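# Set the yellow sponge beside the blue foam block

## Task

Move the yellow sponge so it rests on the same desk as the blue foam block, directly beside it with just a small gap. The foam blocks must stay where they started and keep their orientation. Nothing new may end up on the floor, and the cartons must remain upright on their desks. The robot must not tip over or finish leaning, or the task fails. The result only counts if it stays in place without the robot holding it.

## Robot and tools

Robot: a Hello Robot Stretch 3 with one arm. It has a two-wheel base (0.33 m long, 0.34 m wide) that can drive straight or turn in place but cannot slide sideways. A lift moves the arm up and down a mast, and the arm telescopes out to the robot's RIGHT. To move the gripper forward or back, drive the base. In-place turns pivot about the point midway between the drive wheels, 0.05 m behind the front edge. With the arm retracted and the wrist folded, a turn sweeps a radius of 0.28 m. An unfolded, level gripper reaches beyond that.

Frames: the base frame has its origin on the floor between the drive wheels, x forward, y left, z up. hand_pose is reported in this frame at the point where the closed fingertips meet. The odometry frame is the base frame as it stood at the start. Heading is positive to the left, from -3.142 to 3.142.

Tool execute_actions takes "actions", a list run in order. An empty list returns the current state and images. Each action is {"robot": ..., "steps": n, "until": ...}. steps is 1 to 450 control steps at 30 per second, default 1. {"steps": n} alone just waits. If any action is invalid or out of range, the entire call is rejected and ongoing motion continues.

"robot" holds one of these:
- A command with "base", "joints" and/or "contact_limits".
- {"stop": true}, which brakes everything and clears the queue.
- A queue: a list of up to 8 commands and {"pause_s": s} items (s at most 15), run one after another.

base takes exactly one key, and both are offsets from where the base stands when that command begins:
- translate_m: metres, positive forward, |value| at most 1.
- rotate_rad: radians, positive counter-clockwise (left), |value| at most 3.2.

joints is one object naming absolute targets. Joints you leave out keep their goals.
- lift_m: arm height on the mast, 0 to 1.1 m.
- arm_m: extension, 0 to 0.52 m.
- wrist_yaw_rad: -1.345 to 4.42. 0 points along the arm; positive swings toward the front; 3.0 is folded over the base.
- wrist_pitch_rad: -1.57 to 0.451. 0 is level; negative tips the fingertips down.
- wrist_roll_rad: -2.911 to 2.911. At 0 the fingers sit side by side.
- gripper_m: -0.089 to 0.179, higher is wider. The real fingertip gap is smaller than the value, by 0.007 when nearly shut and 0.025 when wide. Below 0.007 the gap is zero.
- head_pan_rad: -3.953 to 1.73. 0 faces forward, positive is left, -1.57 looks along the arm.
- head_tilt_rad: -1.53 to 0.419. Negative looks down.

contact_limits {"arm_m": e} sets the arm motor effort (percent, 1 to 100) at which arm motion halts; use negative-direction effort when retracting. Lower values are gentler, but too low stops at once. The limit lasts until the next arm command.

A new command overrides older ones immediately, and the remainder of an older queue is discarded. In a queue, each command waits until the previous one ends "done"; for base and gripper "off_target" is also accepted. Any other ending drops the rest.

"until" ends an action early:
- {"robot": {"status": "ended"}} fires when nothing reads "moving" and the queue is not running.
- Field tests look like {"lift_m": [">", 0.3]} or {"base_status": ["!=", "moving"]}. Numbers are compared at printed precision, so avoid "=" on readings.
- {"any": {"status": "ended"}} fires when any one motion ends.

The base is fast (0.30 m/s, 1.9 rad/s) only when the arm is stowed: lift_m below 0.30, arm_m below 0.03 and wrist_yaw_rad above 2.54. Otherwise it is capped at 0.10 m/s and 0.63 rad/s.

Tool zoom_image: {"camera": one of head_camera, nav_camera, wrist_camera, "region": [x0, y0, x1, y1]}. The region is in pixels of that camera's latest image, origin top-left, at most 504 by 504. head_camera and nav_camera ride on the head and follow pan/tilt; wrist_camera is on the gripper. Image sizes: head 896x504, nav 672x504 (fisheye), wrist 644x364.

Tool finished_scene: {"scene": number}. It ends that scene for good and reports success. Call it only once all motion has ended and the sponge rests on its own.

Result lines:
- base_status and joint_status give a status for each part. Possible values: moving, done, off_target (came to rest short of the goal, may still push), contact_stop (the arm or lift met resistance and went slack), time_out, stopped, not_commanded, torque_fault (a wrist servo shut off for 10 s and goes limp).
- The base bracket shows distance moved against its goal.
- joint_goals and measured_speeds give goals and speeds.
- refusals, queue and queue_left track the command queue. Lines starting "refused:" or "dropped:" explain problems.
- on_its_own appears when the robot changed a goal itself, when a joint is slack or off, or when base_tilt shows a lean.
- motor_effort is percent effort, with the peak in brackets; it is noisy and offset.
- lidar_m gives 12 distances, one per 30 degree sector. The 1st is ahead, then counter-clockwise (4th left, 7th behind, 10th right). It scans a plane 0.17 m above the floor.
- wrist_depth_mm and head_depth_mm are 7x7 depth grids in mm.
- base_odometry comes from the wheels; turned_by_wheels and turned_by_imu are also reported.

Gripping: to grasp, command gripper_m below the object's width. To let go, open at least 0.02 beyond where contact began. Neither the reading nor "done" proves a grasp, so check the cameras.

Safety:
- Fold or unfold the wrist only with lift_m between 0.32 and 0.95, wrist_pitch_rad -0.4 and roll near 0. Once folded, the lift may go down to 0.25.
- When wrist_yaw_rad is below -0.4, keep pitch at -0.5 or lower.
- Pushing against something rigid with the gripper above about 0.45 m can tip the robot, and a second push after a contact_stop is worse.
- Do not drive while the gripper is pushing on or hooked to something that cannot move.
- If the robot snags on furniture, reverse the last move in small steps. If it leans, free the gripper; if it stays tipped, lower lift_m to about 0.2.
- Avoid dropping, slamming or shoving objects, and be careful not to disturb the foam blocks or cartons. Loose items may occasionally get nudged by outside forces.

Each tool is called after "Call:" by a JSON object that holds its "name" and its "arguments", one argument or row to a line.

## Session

Call:
{"name": "execute_actions", "arguments": {
  "actions": []
}}

Scene clock: 0.00 s.
robot.base_odometry: x=+0.000 y=+0.000 heading=+0.000 (m, m, rad; robot's odometry frame)
robot.turned_by_wheels: +0.000 (rad since the last result)
robot.turned_by_imu: +0.000 (rad since the last result)
robot.base_tilt: forward=+0.3 right=+0.7 (deg)
robot.lidar_m: 1.73 1.54 1.27 1.78 2.33 2.33 2.42 1.88 1.51 1.62 1.76 2.09
robot.head_depth_mm: 1800 2039 2015 2003 2015 1611 1903 / 1800 2145 2142 2127 2095 1727 1636 / 1814 2284 2279 2238 2235 2175 2180 / 1830 2445 2405 2410 2390 2352 2325 / 1824 2550 2606 2593 2580 2550 2375 / 1843 2589 2682 2703 2710 2656 2384 / 1864 2385 2374 2414 2394 2401 2300
robot.base_status: not_commanded
robot.joint_positions: lift_m=+0.532 arm_m=+0.002 wrist_yaw_rad=+2.854 wrist_pitch_rad=-0.430 wrist_roll_rad=-0.009 gripper_m=+0.037 head_pan_rad=+0.011 head_tilt_rad=-0.005
robot.joint_goals: lift_m=+0.532 arm_m=+0.002 wrist_yaw_rad=+2.854 wrist_pitch_rad=-0.430 wrist_roll_rad=-0.009 gripper_m=+0.037 head_pan_rad=+0.011 head_tilt_rad=-0.005
robot.joint_status: lift_m=not_commanded arm_m=not_commanded wrist_yaw_rad=not_commanded wrist_pitch_rad=not_commanded wrist_roll_rad=not_commanded gripper_m=not_commanded head_pan_rad=not_commanded head_tilt_rad=not_commanded
robot.measured_speeds: translate_m=+0.000 rotate_rad=+0.000 lift_m=+0.000 arm_m=+0.000 wrist_yaw_rad=+0.000 wrist_pitch_rad=+0.000 wrist_roll_rad=+0.000 head_pan_rad=+0.000 head_tilt_rad=+0.000
robot: refusals=0 queue=idle queue_left=0
robot.motor_effort: left_wheel=-1 right_wheel=+0 lift_m=+28 arm_m=+0 wrist_yaw_rad=+0 wrist_pitch_rad=+8 wrist_roll_rad=+0 gripper_m=+0 head_pan_rad=+1 head_tilt_rad=+3 (%)
robot.hand_pose: x=+0.0421 y=+0.0669 z=+0.5423 quat_wxyz=(+0.249, +0.702, +0.052, +0.665) (m; robot's base frame)
robot.wrist_depth_mm: - - - - - - - / - - - - - - - / - - - - - - - / - - - - - - - / 848 873 897 897 919 923 937 / 733 - 719 750 776 787 787 / 637 - 656 669 664 691 700
pictures: head_camera (sideways: a quarter turn clockwise sets it upright), nav_camera (sideways: a quarter turn counterclockwise sets it upright), wrist_camera
camera_calibration (this result's frames):
head_camera: T_world_to_cam=[[0.0314275, -0.0089807, -0.999466, 1.32327], [0.0117387, 0.999894, -0.00861544, 0.015177], [0.999437, -0.0114616, 0.0315296, -0.090012], [0, 0, 0, 1]] pos_world=[0.0481961, -0.00432322, 1.32553]
nav_camera: T_world_to_cam=[[0.0422963, -0.025056, 0.998791, -1.2612], [0.0139603, -0.999573, -0.0256668, 0.0849455], [0.999008, 0.0150291, -0.0419285, 0.00241731], [0, 0, 0, 1]] pos_world=[0.0497432, 0.0532723, 1.26195]
wrist_camera: T_world_to_cam=[[0.959351, -0.275152, 0.0627489, -0.0623117], [-0.11625, -0.587885, -0.800548, 0.503376], [0.257162, 0.760712, -0.595974, 0.430113], [0, 0, 0, 1]] pos_world=[0.00768763, -0.0484099, 0.663223]
Images, in order (width x height): head_camera 896x504, nav_camera 672x504, wrist_camera 644x364.

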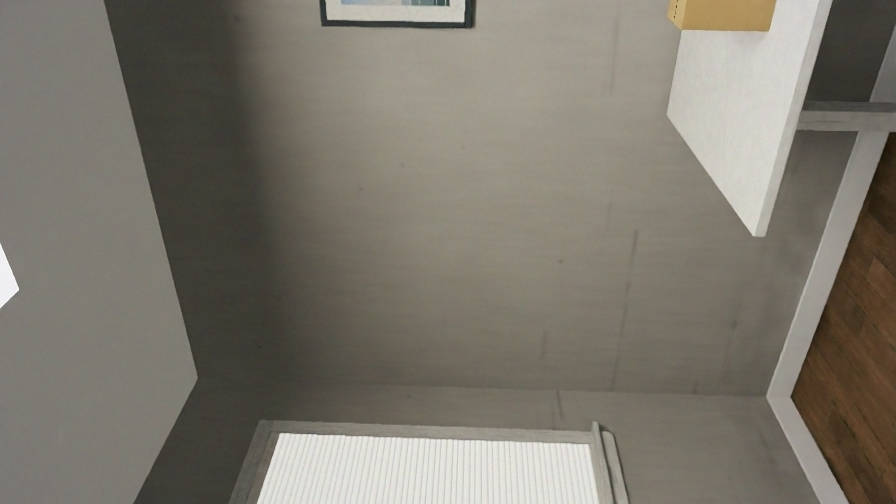

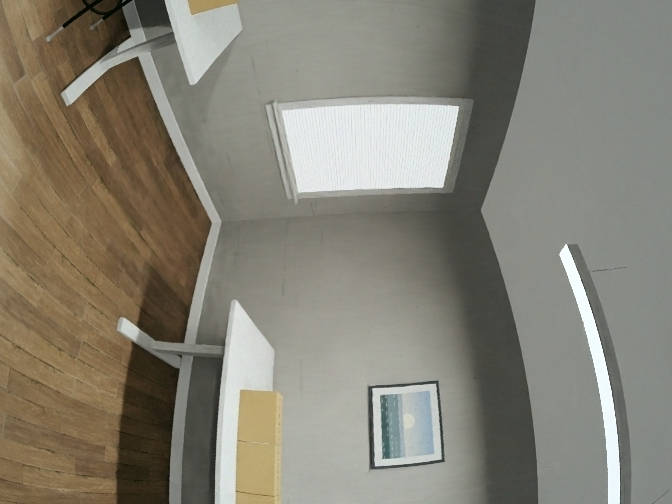

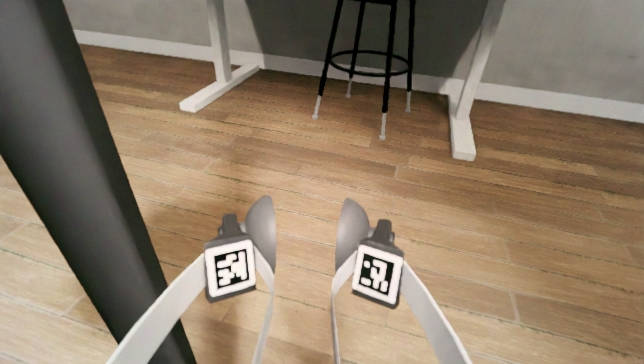

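Call:
{"name": "execute_actions", "arguments": {
  "actions": [
    {"robot":{"joints":{"head_pan_rad":-1.3,"head_tilt_rad":-0.65,"lift_m":0.28}},"steps":100,"until":{"robot":{"head_pan_rad_status":["!=","moving"]}}}
  ]
}}

Call:
{"name": "execute_actions", "arguments": {
  "actions": [
    {"robot":{"joints":{"head_pan_rad":-2.8,"head_tilt_rad":-0.65}},"steps":100,"until":{"robot":{"head_pan_rad_status":["!=","moving"]}}}
  ]
}}

Scene clock: 1.47 s.
robot.base_odometry: x=+0.000 y=+0.000 heading=+0.000 (m, m, rad; robot's odometry frame)
robot.turned_by_wheels: +0.000 (rad since the last result)
robot.turned_by_imu: +0.000 (rad since the last result)
robot.base_tilt: forward=+0.3 right=+0.7 (deg)
robot.lidar_m: 1.72 1.54 1.27 1.78 2.33 2.33 2.43 1.88 1.51 1.62 1.76 2.09
robot.head_depth_mm: 1766 1907 2055 2160 1794 1479 1255 / 1932 2080 2275 2314 1791 1479 1250 / 2100 2300 2530 2288 1787 1455 1246 / 2312 2487 2750 2268 1767 1460 1235 / 2201 2416 2696 2246 1782 1452 1236 / 2025 2244 2504 2222 1772 1440 1233 / 1917 2042 1614 2073 1738 1441 1225
robot.base_status: not_commanded
robot.joint_positions: lift_m=+0.427 arm_m=+0.002 wrist_yaw_rad=+2.854 wrist_pitch_rad=-0.431 wrist_roll_rad=-0.009 gripper_m=+0.037 head_pan_rad=-1.293 head_tilt_rad=-0.642
robot.joint_goals: lift_m=+0.280 arm_m=+0.002 wrist_yaw_rad=+2.854 wrist_pitch_rad=-0.431 wrist_roll_rad=-0.009 gripper_m=+0.037 head_pan_rad=-1.300 head_tilt_rad=-0.650
robot.joint_status: lift_m=moving arm_m=not_commanded wrist_yaw_rad=not_commanded wrist_pitch_rad=not_commanded wrist_roll_rad=not_commanded gripper_m=not_commanded head_pan_rad=done head_tilt_rad=done
robot.measured_speeds: translate_m=+0.000 rotate_rad=+0.000 lift_m=-0.110 arm_m=+0.000 wrist_yaw_rad=+0.000 wrist_pitch_rad=+0.000 wrist_roll_rad=+0.000 head_pan_rad=+0.000 head_tilt_rad=+0.000
robot: refusals=0 queue=running queue_left=0
robot.motor_effort: left_wheel=-1(1) right_wheel=+0(0) lift_m=+24(28) arm_m=+0(0) wrist_yaw_rad=+0(0) wrist_pitch_rad=+7(8) wrist_roll_rad=+0(0) gripper_m=+0(0) head_pan_rad=-2(37) head_tilt_rad=-6(49) (%)
robot.hand_pose: x=+0.0420 y=+0.0669 z=+0.4367 quat_wxyz=(+0.249, +0.702, +0.052, +0.665) (m; robot's base frame)
robot.wrist_depth_mm: - - - - - - - / - - - - - - - / - - - - - - - / - 882 894 911 922 978 - / 706 752 761 756 782 787 803 / 613 - 607 636 665 661 669 / 538 - 567 562 574 573 575
pictures: head_camera (sideways: a quarter turn clockwise sets it upright), nav_camera (sideways: a quarter turn counterclockwise sets it upright), wrist_camera
camera_calibration (this result's frames):
head_camera: T_world_to_cam=[[-0.165073, 0.544394, -0.822427, 1.0932], [0.965031, 0.261315, -0.0207219, 0.0251106], [0.203631, -0.797088, -0.568493, 0.695776], [0, 0, 0, 1]] pos_world=[0.0145437, -0.0471, 1.29514]
nav_camera: T_world_to_cam=[[0.147605, -0.61029, 0.778305, -0.974031], [-0.964925, -0.261592, -0.0221235, 0.0862832], [0.2171, -0.74774, -0.627496, 0.769245], [0, 0, 0, 1]] pos_world=[0.060026, 0.003325, 1.2427]
wrist_camera: T_world_to_cam=[[0.959361, -0.275118, 0.0627441, -0.0556841], [-0.116379, -0.588319, -0.80021, 0.418665], [0.257066, 0.760388, -0.596428, 0.367448], [0, 0, 0, 1]] pos_world=[0.00768638, -0.0484142, 0.55767]
Images, in order (width x height): head_camera 896x504, nav_camera 672x504, wrist_camera 644x364.

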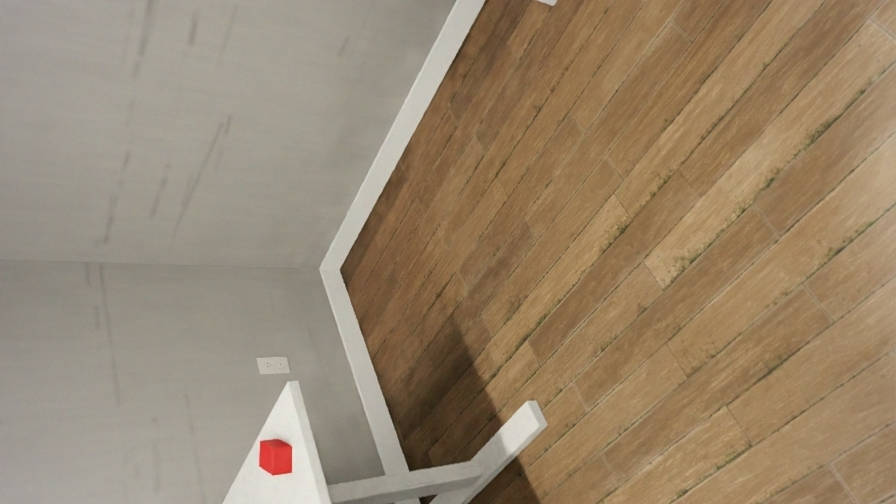

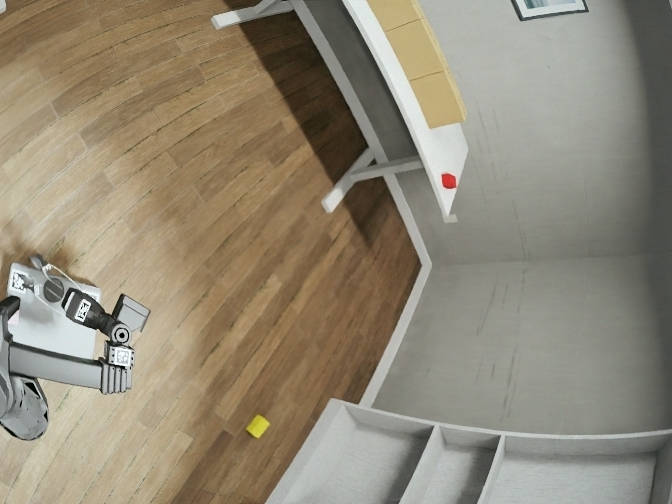

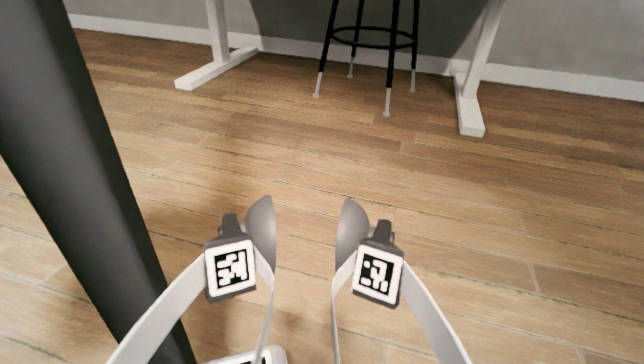

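Scene clock: 2.80 s.
robot.base_odometry: x=+0.000 y=+0.000 heading=+0.000 (m, m, rad; robot's odometry frame)
robot.turned_by_wheels: +0.000 (rad since the last result)
robot.turned_by_imu: +0.000 (rad since the last result)
robot.base_tilt: forward=+0.4 right=+0.7 (deg)
robot.lidar_m: 1.73 1.54 1.27 1.77 2.33 2.33 2.42 1.87 1.51 1.62 1.76 2.09
robot.head_depth_mm: 2534 2862 3044 2304 1801 1483 1254 / 2306 2612 2909 2308 1789 1477 1247 / 2123 2355 2681 2273 1804 1466 1233 / 1947 2188 2453 2306 1769 1458 1245 / 1822 2005 2241 2246 1780 1454 1234 / 1715 1861 2066 2210 1704 1446 1222 / 1616 1760 1950 2072 1678 1430 1223
robot.base_status: not_commanded
robot.joint_positions: lift_m=+0.288 arm_m=+0.002 wrist_yaw_rad=+2.854 wrist_pitch_rad=-0.431 wrist_roll_rad=-0.009 gripper_m=+0.037 head_pan_rad=-2.793 head_tilt_rad=-0.642
robot.joint_goals: lift_m=+0.280 arm_m=+0.002 wrist_yaw_rad=+2.854 wrist_pitch_rad=-0.431 wrist_roll_rad=-0.009 gripper_m=+0.037 head_pan_rad=-2.800 head_tilt_rad=-0.650
robot.joint_status: lift_m=moving arm_m=not_commanded wrist_yaw_rad=not_commanded wrist_pitch_rad=not_commanded wrist_roll_rad=not_commanded gripper_m=not_commanded head_pan_rad=done head_tilt_rad=done
robot.measured_speeds: translate_m=+0.000 rotate_rad=+0.000 lift_m=-0.058 arm_m=+0.000 wrist_yaw_rad=+0.000 wrist_pitch_rad=+0.000 wrist_roll_rad=+0.000 head_pan_rad=+0.000 head_tilt_rad=+0.000
robot: refusals=0 queue=done queue_left=0
robot.motor_effort: left_wheel=+0(1) right_wheel=+0(0) lift_m=+24(27) arm_m=+0(0) wrist_yaw_rad=+0(0) wrist_pitch_rad=+8(8) wrist_roll_rad=+0(0) gripper_m=+0(1) head_pan_rad=-3(36) head_tilt_rad=-5(5) (%)
robot.hand_pose: x=+0.0420 y=+0.0668 z=+0.2974 quat_wxyz=(+0.249, +0.702, +0.052, +0.665) (m; robot's base frame)
robot.wrist_depth_mm: - - - - - - - / - - - - - - - / - 843 865 907 890 949 970 / - 665 678 699 698 721 745 / 535 554 577 569 586 594 598 / 464 - - 478 498 504 507 / - - - 428 426 435 438
pictures: head_camera (sideways: a quarter turn clockwise sets it upright), nav_camera (sideways: a quarter turn counterclockwise sets it upright), wrist_camera
camera_calibration (this result's frames):
head_camera: T_world_to_cam=[[0.531543, 0.203255, -0.822283, 1.08877], [0.328957, -0.944118, -0.0207253, 0.0289952], [-0.780544, -0.259479, -0.568702, 0.70205], [0, 0, 0, 1]] pos_world=[-0.0402827, -0.011755, 1.29513]
nav_camera: T_world_to_cam=[[-0.5985, -0.190491, 0.778146, -0.969273], [-0.329215, 0.943996, -0.0221201, 0.082401], [-0.730353, -0.269417, -0.627694, 0.775281], [0, 0, 0, 1]] pos_world=[0.013247, -0.0535503, 1.2427]
wrist_camera: T_world_to_cam=[[0.959369, -0.275089, 0.0627399, -0.0469491], [-0.116483, -0.588675, -0.799933, 0.30717], [0.256986, 0.760123, -0.5968, 0.284593], [0, 0, 0, 1]] pos_world=[0.0076852, -0.0484176, 0.418506]
Images, in order (width x height): head_camera 896x504, nav_camera 672x504, wrist_camera 644x364.

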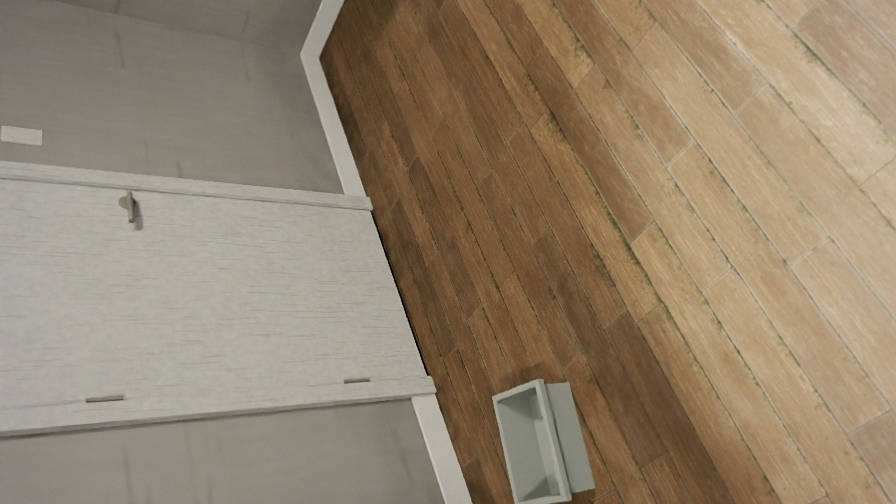

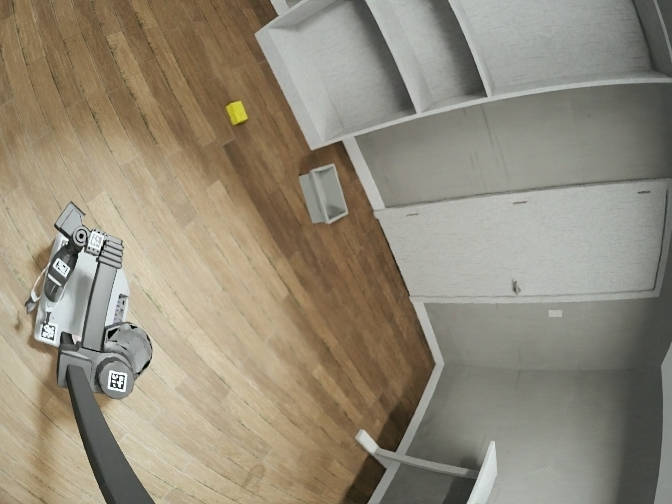

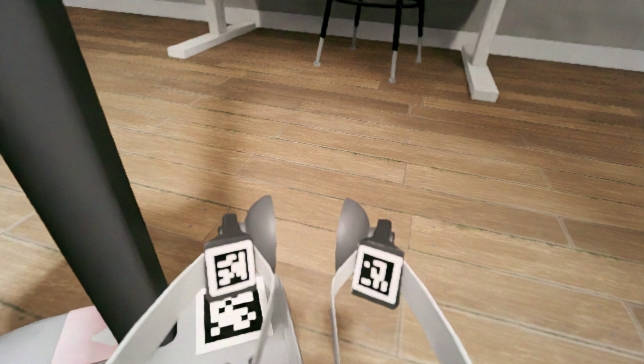

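Call:
{"name": "execute_actions", "arguments": {
  "actions": [
    {"robot":{"base":{"rotate_rad":-1.663},"joints":{"wrist_pitch_rad":-0.4,"wrist_yaw_rad":2.6,"lift_m":0.292,"gripper_m":0.15,"head_pan_rad":-1.4,"head_tilt_rad":-1.15}},"steps":200,"until":{"robot":{"base_status":["!=","moving"]}}},
    {"robot":{"base":{"translate_m":1.0}},"steps":200,"until":{"robot":{"translate_m":[">",0.4]}}},
    {"robot":{"base":{"translate_m":0.66}},"steps":200,"until":{"robot":{"translate_m":[">",0.5]}}},
    {"robot":{"joints":{"lift_m":0.34}},"steps":100,"until":{"robot":{"lift_m":[">",0.322]}}},
    {"robot":{"joints":{"wrist_yaw_rad":0.0,"arm_m":0.24}},"steps":100,"until":{"robot":{"wrist_yaw_rad":["<",1.2]}}},
    {"robot":{"joints":{"wrist_pitch_rad":-1.57}},"steps":200,"until":{"robot":{"status":"ended"}}}
  ]
}}

Scene clock: 13.97 s.
robot.base_odometry: x=-0.098 y=-1.061 heading=-1.663 (m, m, rad; robot's odometry frame)
robot.turned_by_wheels: -1.663 (rad since the last result)
robot.turned_by_imu: -1.667 (rad since the last result)
robot.base_tilt: forward=+0.3 right=+0.7 (deg)
robot.lidar_m: 0.92 1.23 1.18 1.17 2.19 2.45 2.45 3.16 2.78 0.91 0.87 0.58
robot.head_depth_mm: 2071 1815 1618 1453 1327 1214 1121 / 1985 1791 1570 1455 1310 1205 1126 / 1749 1782 1525 1475 1276 - - / 1470 1690 1541 1431 1271 1221 - / 888 1187 1429 1399 1297 1198 1107 / 885 1245 1407 1337 1283 1192 1095 / 875 796 1297 1299 1269 1176 1092
robot.base_status: done (translate_m +0.6600 of +0.6600)
robot.joint_positions: lift_m=+0.340 arm_m=+0.240 wrist_yaw_rad=+0.001 wrist_pitch_rad=-1.563 wrist_roll_rad=-0.009 gripper_m=+0.150 head_pan_rad=-1.406 head_tilt_rad=-1.136
robot.joint_goals: lift_m=+0.340 arm_m=+0.240 wrist_yaw_rad=+0.000 wrist_pitch_rad=-1.570 wrist_roll_rad=-0.009 gripper_m=+0.150 head_pan_rad=-1.400 head_tilt_rad=-1.150
robot.joint_status: lift_m=done arm_m=done wrist_yaw_rad=done wrist_pitch_rad=done wrist_roll_rad=not_commanded gripper_m=done head_pan_rad=done head_tilt_rad=done
robot.measured_speeds: translate_m=+0.000 rotate_rad=+0.000 lift_m=+0.000 arm_m=+0.000 wrist_yaw_rad=+0.000 wrist_pitch_rad=+0.000 wrist_roll_rad=+0.000 head_pan_rad=+0.000 head_tilt_rad=+0.000
robot: refusals=0 queue=done queue_left=0
robot.motor_effort: left_wheel=+2(11) right_wheel=-3(9) lift_m=+30(30) arm_m=+3(5) wrist_yaw_rad=-2(2) wrist_pitch_rad=-4(13) wrist_roll_rad=+0(0) gripper_m=+0(90) head_pan_rad=+4(39) head_tilt_rad=-9(48) (%)
robot.hand_pose: x=-0.0217 y=-0.3625 z=+0.2222 quat_wxyz=(+0.504, +0.501, -0.499, -0.496) (m; robot's base frame)
robot.wrist_depth_mm: 343 339 345 347 349 350 353 / 347 351 358 356 359 362 363 / 362 364 364 328 369 370 375 / 373 378 376 371 382 384 386 / 384 387 389 391 392 392 399 / 391 399 403 403 405 - 413 / 410 410 417 410 413 424 425
pictures: head_camera (sideways: a quarter turn clockwise sets it upright), nav_camera (sideways: a quarter turn counterclockwise sets it upright), wrist_camera
camera_calibration (this result's frames):
head_camera: T_world_to_cam=[[-0.155091, 0.87748, -0.453846, 0.612871], [0.986546, 0.161609, -0.0246683, 0.0301022], [0.0516998, -0.451566, -0.890739, 1.11575], [0, 0, 0, 1]] pos_world=[0.00766938, -0.0388113, 1.27273]
nav_camera: T_world_to_cam=[[0.125692, -0.913385, 0.387207, -0.464349], [-0.989808, -0.141797, -0.0131823, 0.074783], [0.0669455, -0.381604, -0.921898, 1.15293], [0, 0, 0, 1]] pos_world=[0.0552024, 0.0264376, 1.24367]
wrist_camera: T_world_to_cam=[[-0.997945, -0.0611495, 0.0191682, -0.0543881], [-0.0560575, 0.977933, 0.20126, 0.333547], [-0.0310521, 0.199771, -0.97935, 0.457978], [0, 0, 0, 1]] pos_world=[-0.0213573, -0.421003, 0.382434]
Images, in order (width x height): head_camera 896x504, nav_camera 672x504, wrist_camera 644x364.

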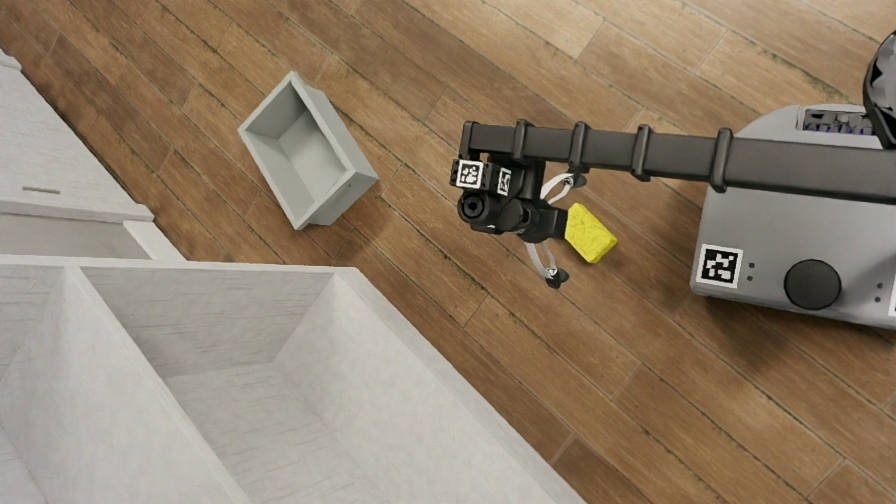

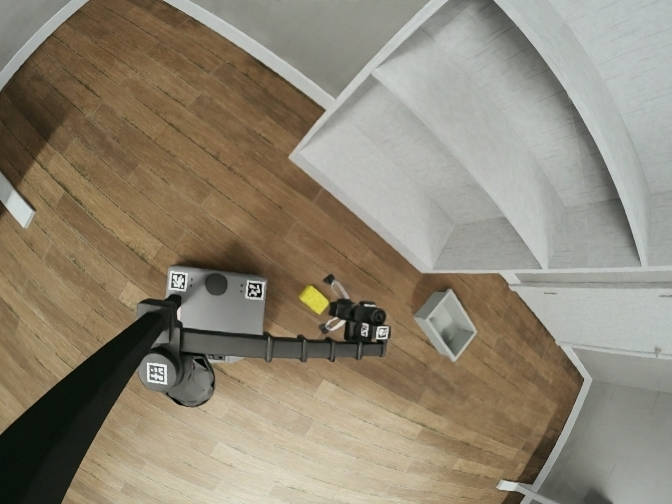

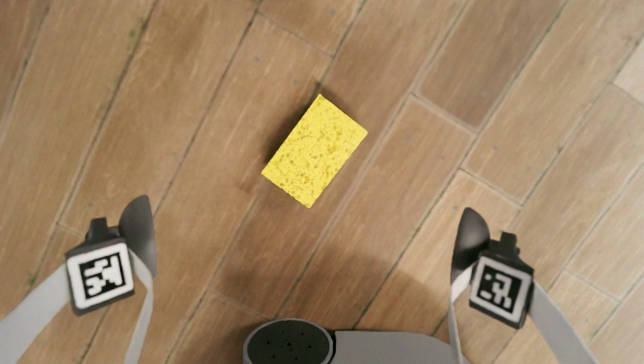

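Call:
{"name": "execute_actions", "arguments": {
  "actions": [
    {"robot":{"base":{"translate_m":-0.004},"joints":{"arm_m":0.264,"wrist_roll_rad":0.62,"lift_m":0.155,"gripper_m":0.125,"head_pan_rad":1.7,"head_tilt_rad":-0.4}},"steps":200,"until":{"robot":{"lift_m_status":["!=","moving"]}}}
  ]
}}

Scene clock: 16.73 s.
robot.base_odometry: x=-0.098 y=-1.057 heading=-1.663 (m, m, rad; robot's odometry frame)
robot.turned_by_wheels: +0.000 (rad since the last result)
robot.turned_by_imu: +0.000 (rad since the last result)
robot.base_tilt: forward=+0.4 right=+0.7 (deg)
robot.lidar_m: 0.92 1.24 1.17 1.17 2.19 2.46 2.44 3.16 2.77 0.91 0.87 0.58
robot.head_depth_mm: 1364 1434 1517 1552 1108 1657 1467 / 1430 1531 1609 1640 1012 1639 1420 / 1513 1616 1715 1512 1089 1819 1452 / 1592 1706 1832 1208 1183 1791 1437 / 1716 1841 1988 1280 2067 1812 1439 / 1864 1972 2131 1370 2132 1793 1427 / 1992 2149 2308 1459 2036 1759 1428
robot.base_status: done (translate_m -0.0040 of -0.0040)
robot.joint_positions: lift_m=+0.155 arm_m=+0.264 wrist_yaw_rad=+0.001 wrist_pitch_rad=-1.564 wrist_roll_rad=+0.616 gripper_m=+0.125 head_pan_rad=+1.693 head_tilt_rad=-0.409
robot.joint_goals: lift_m=+0.155 arm_m=+0.264 wrist_yaw_rad=+0.000 wrist_pitch_rad=-1.570 wrist_roll_rad=+0.620 gripper_m=+0.125 head_pan_rad=+1.700 head_tilt_rad=-0.400
robot.joint_status: lift_m=done arm_m=done wrist_yaw_rad=done wrist_pitch_rad=done wrist_roll_rad=done gripper_m=done head_pan_rad=done head_tilt_rad=done
robot.measured_speeds: translate_m=+0.000 rotate_rad=+0.000 lift_m=+0.000 arm_m=+0.000 wrist_yaw_rad=+0.000 wrist_pitch_rad=+0.000 wrist_roll_rad=+0.000 head_pan_rad=+0.000 head_tilt_rad=+0.000
robot: refusals=0 queue=done queue_left=0
robot.motor_effort: left_wheel=+2(5) right_wheel=-3(8) lift_m=+25(31) arm_m=+3(1) wrist_yaw_rad=-1(1) wrist_pitch_rad=-3(4) wrist_roll_rad=+2(2) gripper_m=+1(84) head_pan_rad=+4(41) head_tilt_rad=+6(50) (%)
robot.hand_pose: x=-0.0217 y=-0.3860 z=+0.0374 quat_wxyz=(+0.327, +0.324, -0.629, -0.626) (m; robot's base frame)
robot.wrist_depth_mm: 177 177 178 178 179 180 179 / 182 182 184 184 184 184 185 / 188 188 187 187 189 191 191 / 193 194 192 149 196 196 197 / 199 199 197 154 202 202 203 / 205 - 204 160 208 207 208 / 214 213 214 214 216 216 217
pictures: head_camera (sideways: a quarter turn clockwise sets it upright), nav_camera (sideways: a quarter turn counterclockwise sets it upright), wrist_camera
camera_calibration (this result's frames):
head_camera: T_world_to_cam=[[0.0535156, -0.359767, -0.931506, 1.23415], [-0.994451, -0.103816, -0.0170359, 0.0322705], [-0.0905766, 0.927249, -0.363326, 0.430607], [0, 0, 0, 1]] pos_world=[0.00504823, 0.0480746, 1.30661]
nav_camera: T_world_to_cam=[[-0.0270687, 0.430687, 0.902095, -1.13438], [0.993186, 0.113915, -0.0245843, 0.0775495], [-0.11335, 0.895283, -0.430836, 0.515391], [0, 0, 0, 1]] pos_world=[-0.0493077, 0.0183084, 1.24728]
wrist_camera: T_world_to_cam=[[-0.845428, 0.533859, 0.0156965, 0.180826], [0.52552, 0.826261, 0.202784, 0.347785], [0.0952885, 0.179688, -0.979098, 0.276758], [0, 0, 0, 1]] pos_world=[-0.0562645, -0.433626, 0.197609]
Images, in order (width x height): head_camera 896x504, nav_camera 672x504, wrist_camera 644x364.

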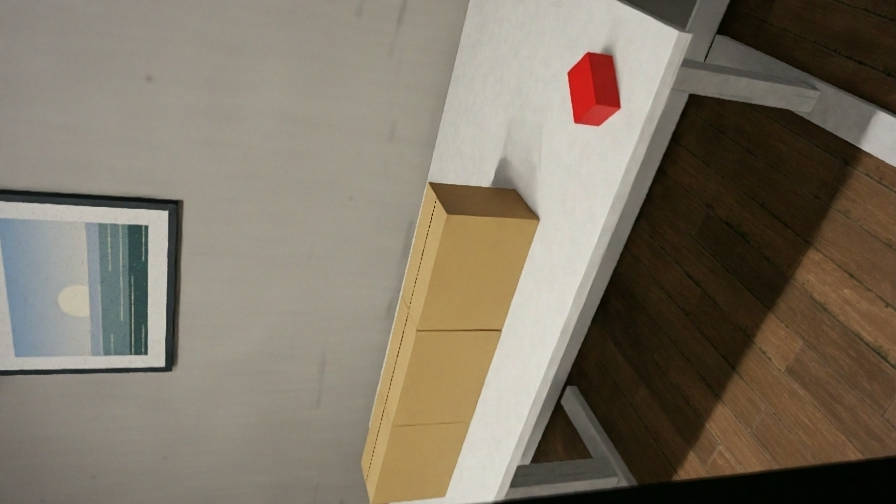

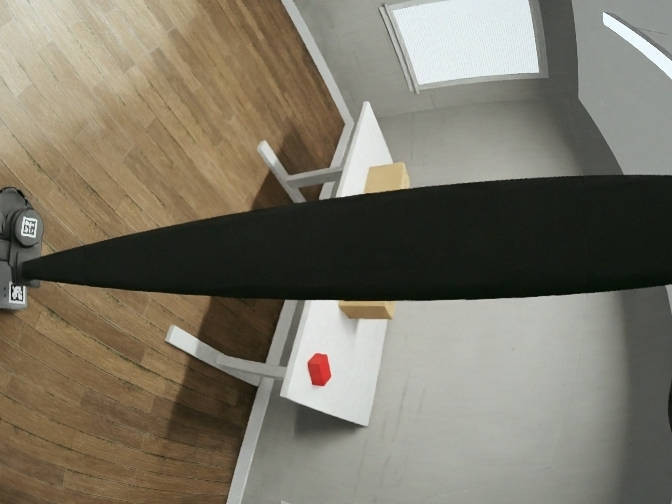

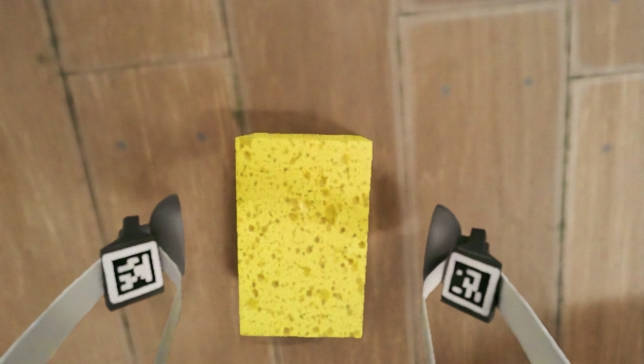

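Call:
{"name": "execute_actions", "arguments": {
  "actions": [
    {"robot":[{"joints":{"lift_m":0.152}},{"joints":{"gripper_m":0.02}}],"steps":200,"until":{"robot":{"status":"ended"}}},
    {"robot":{"joints":{"lift_m":0.335,"head_pan_rad":-1.2,"head_tilt_rad":-0.6}},"steps":100,"until":{"robot":{"lift_m":[">",0.2]}}},
    {"robot":{"base":{"rotate_rad":2.4},"joints":{"arm_m":0.1,"wrist_roll_rad":0.0}},"steps":100,"until":{"robot":{"arm_m":["<",0.14]}}},
    {"robot":{"joints":{"arm_m":0.0,"wrist_pitch_rad":-0.4}},"steps":100,"until":{"robot":{"wrist_pitch_rad":[">",-0.5],"lift_m":[">",0.325]}}},
    {"robot":{"joints":{"wrist_yaw_rad":2.7}},"steps":100,"until":{"robot":{"wrist_yaw_rad":[">",2.6]}}},
    {"robot":{"joints":{"lift_m":0.29}},"steps":200,"until":{"robot":{"status":"ended"}}}
  ]
}}

Scene clock: 27.33 s.
robot.base_odometry: x=-0.098 y=-1.057 heading=+0.737 (m, m, rad; robot's odometry frame)
robot.turned_by_wheels: +2.400 (rad since the last result)
robot.turned_by_imu: +2.410 (rad since the last result)
robot.base_tilt: forward=+0.4 right=+0.7 (deg)
robot.lidar_m: 2.88 2.43 3.17 2.77 1.69 0.91 0.84 0.58 1.05 1.59 1.17 1.86
robot.head_depth_mm: 1300 1419 1558 1725 1861 1537 1289 / 1308 1436 1567 1778 1882 1531 1283 / 1326 1463 1602 1802 1878 1517 1283 / 1332 1469 1582 1822 1859 1508 1263 / 1346 1491 1554 1081 1693 1501 1262 / 1369 1504 1547 1029 1846 1494 1259 / 1379 1529 1519 1073 1830 1487 1257
robot.base_status: done (rotate_rad +2.3998 of +2.4000)
robot.joint_positions: lift_m=+0.290 arm_m=+0.002 wrist_yaw_rad=+2.698 wrist_pitch_rad=-0.422 wrist_roll_rad=+0.003 gripper_m=+0.021 head_pan_rad=-1.193 head_tilt_rad=-0.593
robot.joint_goals: lift_m=+0.290 arm_m=+0.000 wrist_yaw_rad=+2.700 wrist_pitch_rad=-0.400 wrist_roll_rad=+0.000 gripper_m=+0.020 head_pan_rad=-1.200 head_tilt_rad=-0.600
robot.joint_status: lift_m=done arm_m=done wrist_yaw_rad=done wrist_pitch_rad=done wrist_roll_rad=done gripper_m=done head_pan_rad=done head_tilt_rad=done
robot.measured_speeds: translate_m=+0.000 rotate_rad=+0.000 lift_m=+0.000 arm_m=+0.000 wrist_yaw_rad=+0.000 wrist_pitch_rad=+0.000 wrist_roll_rad=+0.000 head_pan_rad=+0.000 head_tilt_rad=+0.000
robot: refusals=0 queue=done queue_left=0
robot.motor_effort: left_wheel=-4(8) right_wheel=+3(8) lift_m=+25(27) arm_m=-2(2) wrist_yaw_rad=+2(2) wrist_pitch_rad=+12(13) wrist_roll_rad=-1(2) gripper_m=-20(97) head_pan_rad=-3(38) head_tilt_rad=-6(25) (%)
robot.hand_pose: x=+0.0747 y=+0.0552 z=+0.3018 quat_wxyz=(+0.297, +0.708, -0.007, +0.641) (m; robot's base frame)
robot.wrist_depth_mm: - - - - - - - / - - - - - - - / 858 868 870 898 915 954 - / 679 682 628 144 711 738 744 / 566 561 150 150 596 590 598 / - 496 154 154 506 500 509 / - - 159 159 431 439 442
pictures: head_camera (sideways: a quarter turn clockwise sets it upright), nav_camera (sideways: a quarter turn counterclockwise sets it upright), wrist_camera
camera_calibration (this result's frames):
head_camera: T_world_to_cam=[[-0.203428, 0.487217, -0.849256, 1.12842], [0.934545, 0.355279, -0.0200348, 0.0244033], [0.291962, -0.797744, -0.5276, 0.642034], [0, 0, 0, 1]] pos_world=[0.0192966, -0.046276, 1.29754]
nav_camera: T_world_to_cam=[[0.193386, -0.556466, 0.808051, -1.01309], [-0.933639, -0.357492, -0.0227449, 0.0869028], [0.301528, -0.75003, -0.588673, 0.718225], [0, 0, 0, 1]] pos_world=[0.060488, 0.00600796, 1.2434]
wrist_camera: T_world_to_cam=[[0.903675, -0.424975, 0.0526093, -0.0663192], [-0.213064, -0.552795, -0.805619, 0.314583], [0.37145, 0.716808, -0.590094, 0.279438], [0, 0, 0, 1]] pos_world=[0.02316, -0.054588, 0.421818]
Images, in order (width x height): head_camera 896x504, nav_camera 672x504, wrist_camera 644x364.

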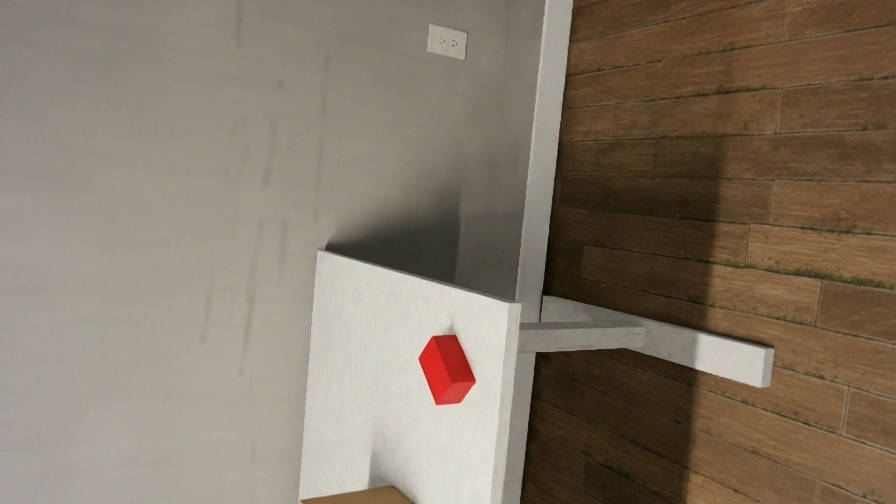

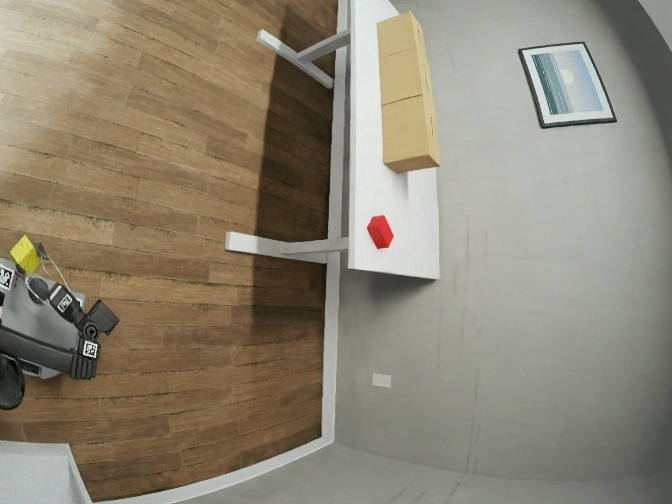

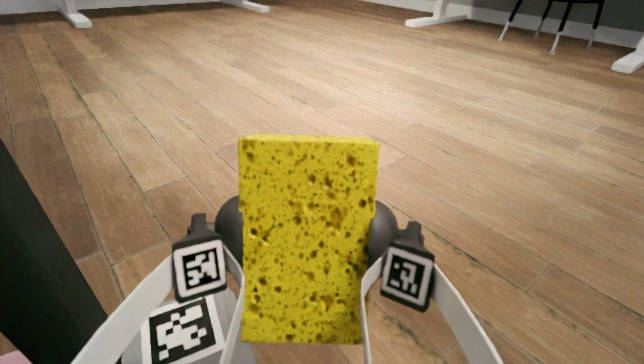

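Holding the sponge. Driving along the desk.

Call:
{"name": "execute_actions", "arguments": {
  "actions": [
    {"robot":{"base":{"translate_m":1.0},"joints":{"head_pan_rad":-1.5,"head_tilt_rad":-0.6}},"steps":200,"until":{"robot":{"translate_m":[">",0.7]}}},
    {"robot":{"base":{"translate_m":1.0}},"steps":200,"until":{"robot":{"translate_m":[">",0.5]}}},
    {"robot":{"base":{"translate_m":0.78}},"steps":200,"until":{"robot":{"translate_m":[">",0.15]}}}
  ]
}}

Call:
{"name": "execute_actions", "arguments": {
  "actions": [
    {"robot":{"joints":{"head_pan_rad":-2.1,"head_tilt_rad":-0.6}},"steps":200,"until":{"robot":{"status":"ended"}}}
  ]
}}

Scene clock: 32.73 s.
robot.base_odometry: x=+0.921 y=-0.132 heading=+0.737 (m, m, rad; robot's odometry frame)
robot.turned_by_wheels: +0.000 (rad since the last result)
robot.turned_by_imu: +0.000 (rad since the last result)
robot.base_tilt: forward=+0.7 right=+0.8 (deg)
robot.lidar_m: 1.54 1.22 1.23 3.12 3.54 2.17 1.94 2.24 1.31 1.26 0.81 1.48
robot.head_depth_mm: 1127 1240 1360 801 824 1425 1282 / 1108 1219 1354 780 807 742 1284 / 1085 1204 1334 759 788 737 1272 / 1071 1179 1296 752 778 713 1273 / 1047 1148 1278 993 777 695 1266 / 1027 1129 1247 1079 822 685 1257 / 1014 1110 1222 1063 815 666 1224
robot.base_status: moving (translate_m +0.1568 of +0.7800)
robot.joint_positions: lift_m=+0.290 arm_m=+0.002 wrist_yaw_rad=+2.699 wrist_pitch_rad=-0.422 wrist_roll_rad=+0.003 gripper_m=+0.021 head_pan_rad=-1.493 head_tilt_rad=-0.593
robot.joint_goals: lift_m=+0.290 arm_m=+0.000 wrist_yaw_rad=+2.700 wrist_pitch_rad=-0.400 wrist_roll_rad=+0.000 gripper_m=+0.020 head_pan_rad=-1.500 head_tilt_rad=-0.600
robot.joint_status: lift_m=done arm_m=done wrist_yaw_rad=done wrist_pitch_rad=done wrist_roll_rad=done gripper_m=done head_pan_rad=done head_tilt_rad=done
robot.measured_speeds: translate_m=+0.294 rotate_rad=+0.000 lift_m=+0.000 arm_m=+0.000 wrist_yaw_rad=+0.000 wrist_pitch_rad=+0.000 wrist_roll_rad=+0.000 head_pan_rad=+0.000 head_tilt_rad=+0.000
robot: refusals=0 queue=running queue_left=0
robot.motor_effort: left_wheel=-2(4) right_wheel=+6(10) lift_m=+25(25) arm_m=-2(2) wrist_yaw_rad=+1(1) wrist_pitch_rad=+12(11) wrist_roll_rad=-1(1) gripper_m=-21(20) head_pan_rad=-3(23) head_tilt_rad=-5(4) (%)
robot.hand_pose: x=+0.0746 y=+0.0552 z=+0.3018 quat_wxyz=(+0.297, +0.708, -0.007, +0.641) (m; robot's base frame)
robot.wrist_depth_mm: - - - - - - - / - - - - - - - / 845 864 885 904 924 934 - / 678 671 631 145 722 723 723 / 564 572 150 149 605 595 606 / - 489 154 154 495 504 513 / - - 158 159 433 439 443
pictures: head_camera (sideways: a quarter turn clockwise sets it upright), nav_camera (sideways: a quarter turn counterclockwise sets it upright), wrist_camera
camera_calibration (this result's frames):
head_camera: T_world_to_cam=[[-0.0504275, 0.525609, -0.84923, 1.12745], [0.99779, 0.0633575, -0.0200355, 0.0240185], [0.0432743, -0.848364, -0.527642, 0.643605], [0, 0, 0, 1]] pos_world=[0.00503758, -0.0481089, 1.29754]
nav_camera: T_world_to_cam=[[0.0203772, -0.5888, 0.808022, -1.01199], [-0.997578, -0.0657366, -0.0227443, 0.087292], [0.0665085, -0.805602, -0.588713, 0.71971], [0, 0, 0, 1]] pos_world=[0.0598353, -0.0103237, 1.2434]
wrist_camera: T_world_to_cam=[[0.903911, -0.424472, 0.0526094, -0.0662398], [-0.212753, -0.552905, -0.805625, 0.314569], [0.371054, 0.717021, -0.590085, 0.279452], [0, 0, 0, 1]] pos_world=[0.0231086, -0.0545631, 0.42181]
Images, in order (width x height): head_camera 896x504, nav_camera 672x504, wrist_camera 644x364.

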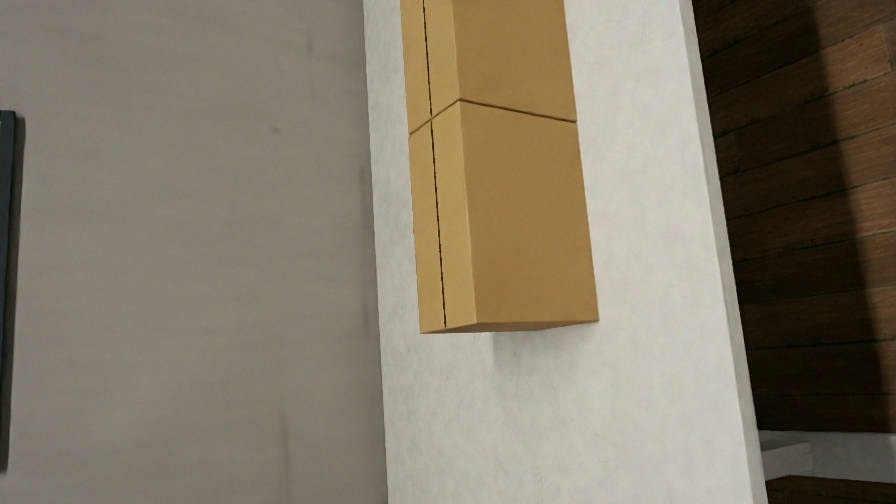

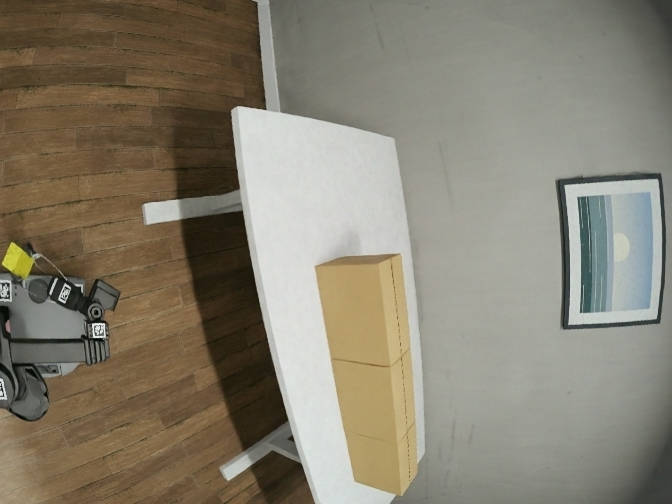

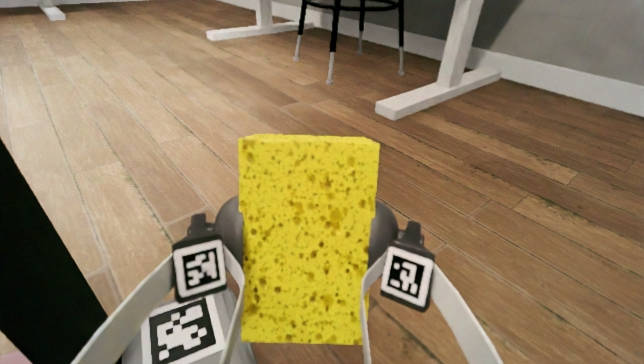

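Scene clock: 36.13 s.
robot.base_odometry: x=+1.382 y=+0.286 heading=+0.737 (m, m, rad; robot's odometry frame)
robot.turned_by_wheels: +0.000 (rad since the last result)
robot.turned_by_imu: +0.000 (rad since the last result)
robot.base_tilt: forward=+0.3 right=+0.7 (deg)
robot.lidar_m: 0.93 0.94 0.83 1.06 3.65 3.27 2.57 1.77 0.76 0.81 1.11 1.07
robot.head_depth_mm: 1848 2121 1177 1106 1788 1548 1287 / 1631 1847 1124 1006 906 1543 1291 / 1454 1629 1596 931 837 1441 1276 / 1316 1465 1519 1042 837 695 1279 / 1209 1326 1411 1083 829 692 1230 / 1112 1213 1309 1067 825 1130 1230 / 1029 1112 1204 1066 876 1451 1255
robot.base_status: done (translate_m +0.7800 of +0.7800)
robot.joint_positions: lift_m=+0.290 arm_m=+0.002 wrist_yaw_rad=+2.699 wrist_pitch_rad=-0.422 wrist_roll_rad=+0.003 gripper_m=+0.021 head_pan_rad=-2.093 head_tilt_rad=-0.593
robot.joint_goals: lift_m=+0.290 arm_m=+0.000 wrist_yaw_rad=+2.700 wrist_pitch_rad=-0.400 wrist_roll_rad=+0.000 gripper_m=+0.020 head_pan_rad=-2.100 head_tilt_rad=-0.600
robot.joint_status: lift_m=done arm_m=done wrist_yaw_rad=done wrist_pitch_rad=done wrist_roll_rad=done gripper_m=done head_pan_rad=done head_tilt_rad=done
robot.measured_speeds: translate_m=+0.000 rotate_rad=+0.000 lift_m=+0.000 arm_m=+0.000 wrist_yaw_rad=+0.000 wrist_pitch_rad=+0.000 wrist_roll_rad=+0.000 head_pan_rad=+0.000 head_tilt_rad=+0.000
robot: refusals=0 queue=done queue_left=0
robot.motor_effort: left_wheel=-4(9) right_wheel=+3(5) lift_m=+25(25) arm_m=-3(3) wrist_yaw_rad=+1(1) wrist_pitch_rad=+11(12) wrist_roll_rad=-1(1) gripper_m=-20(21) head_pan_rad=-3(32) head_tilt_rad=-5(4) (%)
robot.hand_pose: x=+0.0746 y=+0.0552 z=+0.3018 quat_wxyz=(+0.297, +0.708, -0.007, +0.641) (m; robot's base frame)
robot.wrist_depth_mm: - - - - 980 788 647 / - - - - - 823 689 / 866 872 818 897 913 859 720 / 670 689 636 145 719 735 712 / 562 571 149 149 593 596 604 / - 491 154 154 494 506 507 / - - 159 160 429 438 440
pictures: head_camera (sideways: a quarter turn clockwise sets it upright), nav_camera (sideways: a quarter turn counterclockwise sets it upright), wrist_camera
camera_calibration (this result's frames):
head_camera: T_world_to_cam=[[0.255233, 0.462385, -0.84915, 1.12548], [0.859279, -0.511115, -0.0200377, 0.0248662], [-0.443278, -0.724543, -0.527771, 0.646741], [0, 0, 0, 1]] pos_world=[-0.0219415, -0.0391051, 1.29753]
nav_camera: T_world_to_cam=[[-0.315712, -0.497564, 0.807933, -1.00983], [-0.860444, 0.509037, -0.0227424, 0.0864531], [-0.399952, -0.702361, -0.588835, 0.722715], [0, 0, 0, 1]] pos_world=[0.0446243, -0.0388547, 1.2434]
wrist_camera: T_world_to_cam=[[0.903911, -0.424472, 0.0526094, -0.0662397], [-0.212752, -0.552904, -0.805626, 0.314568], [0.371054, 0.717022, -0.590084, 0.279451], [0, 0, 0, 1]] pos_world=[0.0231086, -0.0545631, 0.421808]
Images, in order (width x height): head_camera 896x504, nav_camera 672x504, wrist_camera 644x364.

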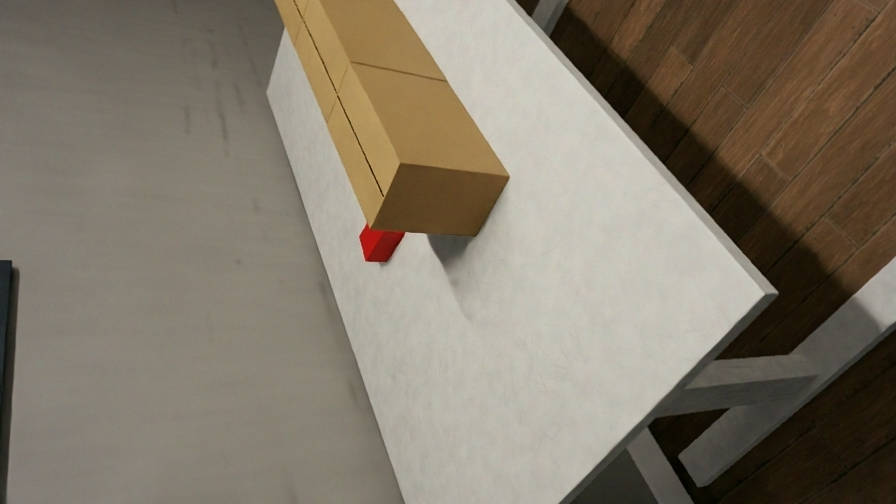

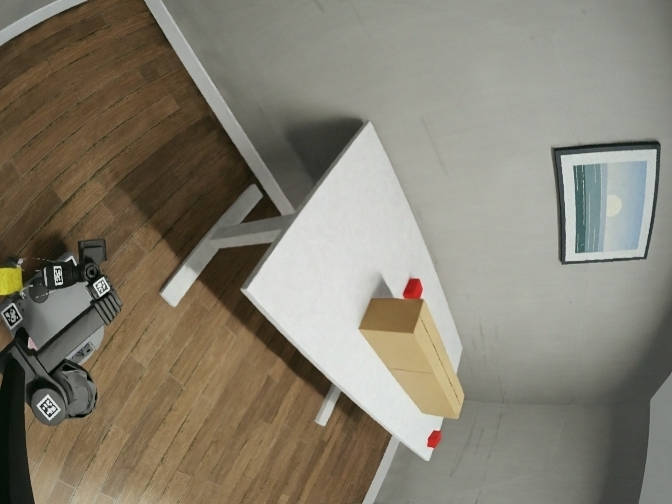

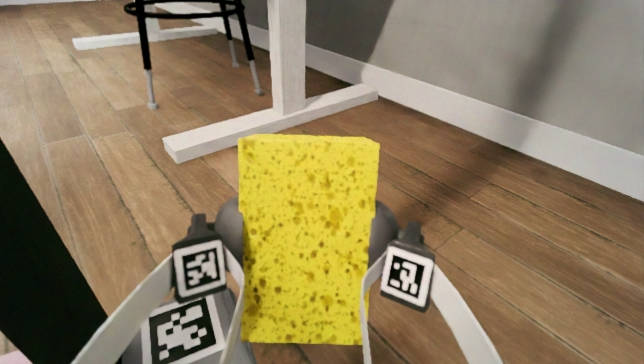

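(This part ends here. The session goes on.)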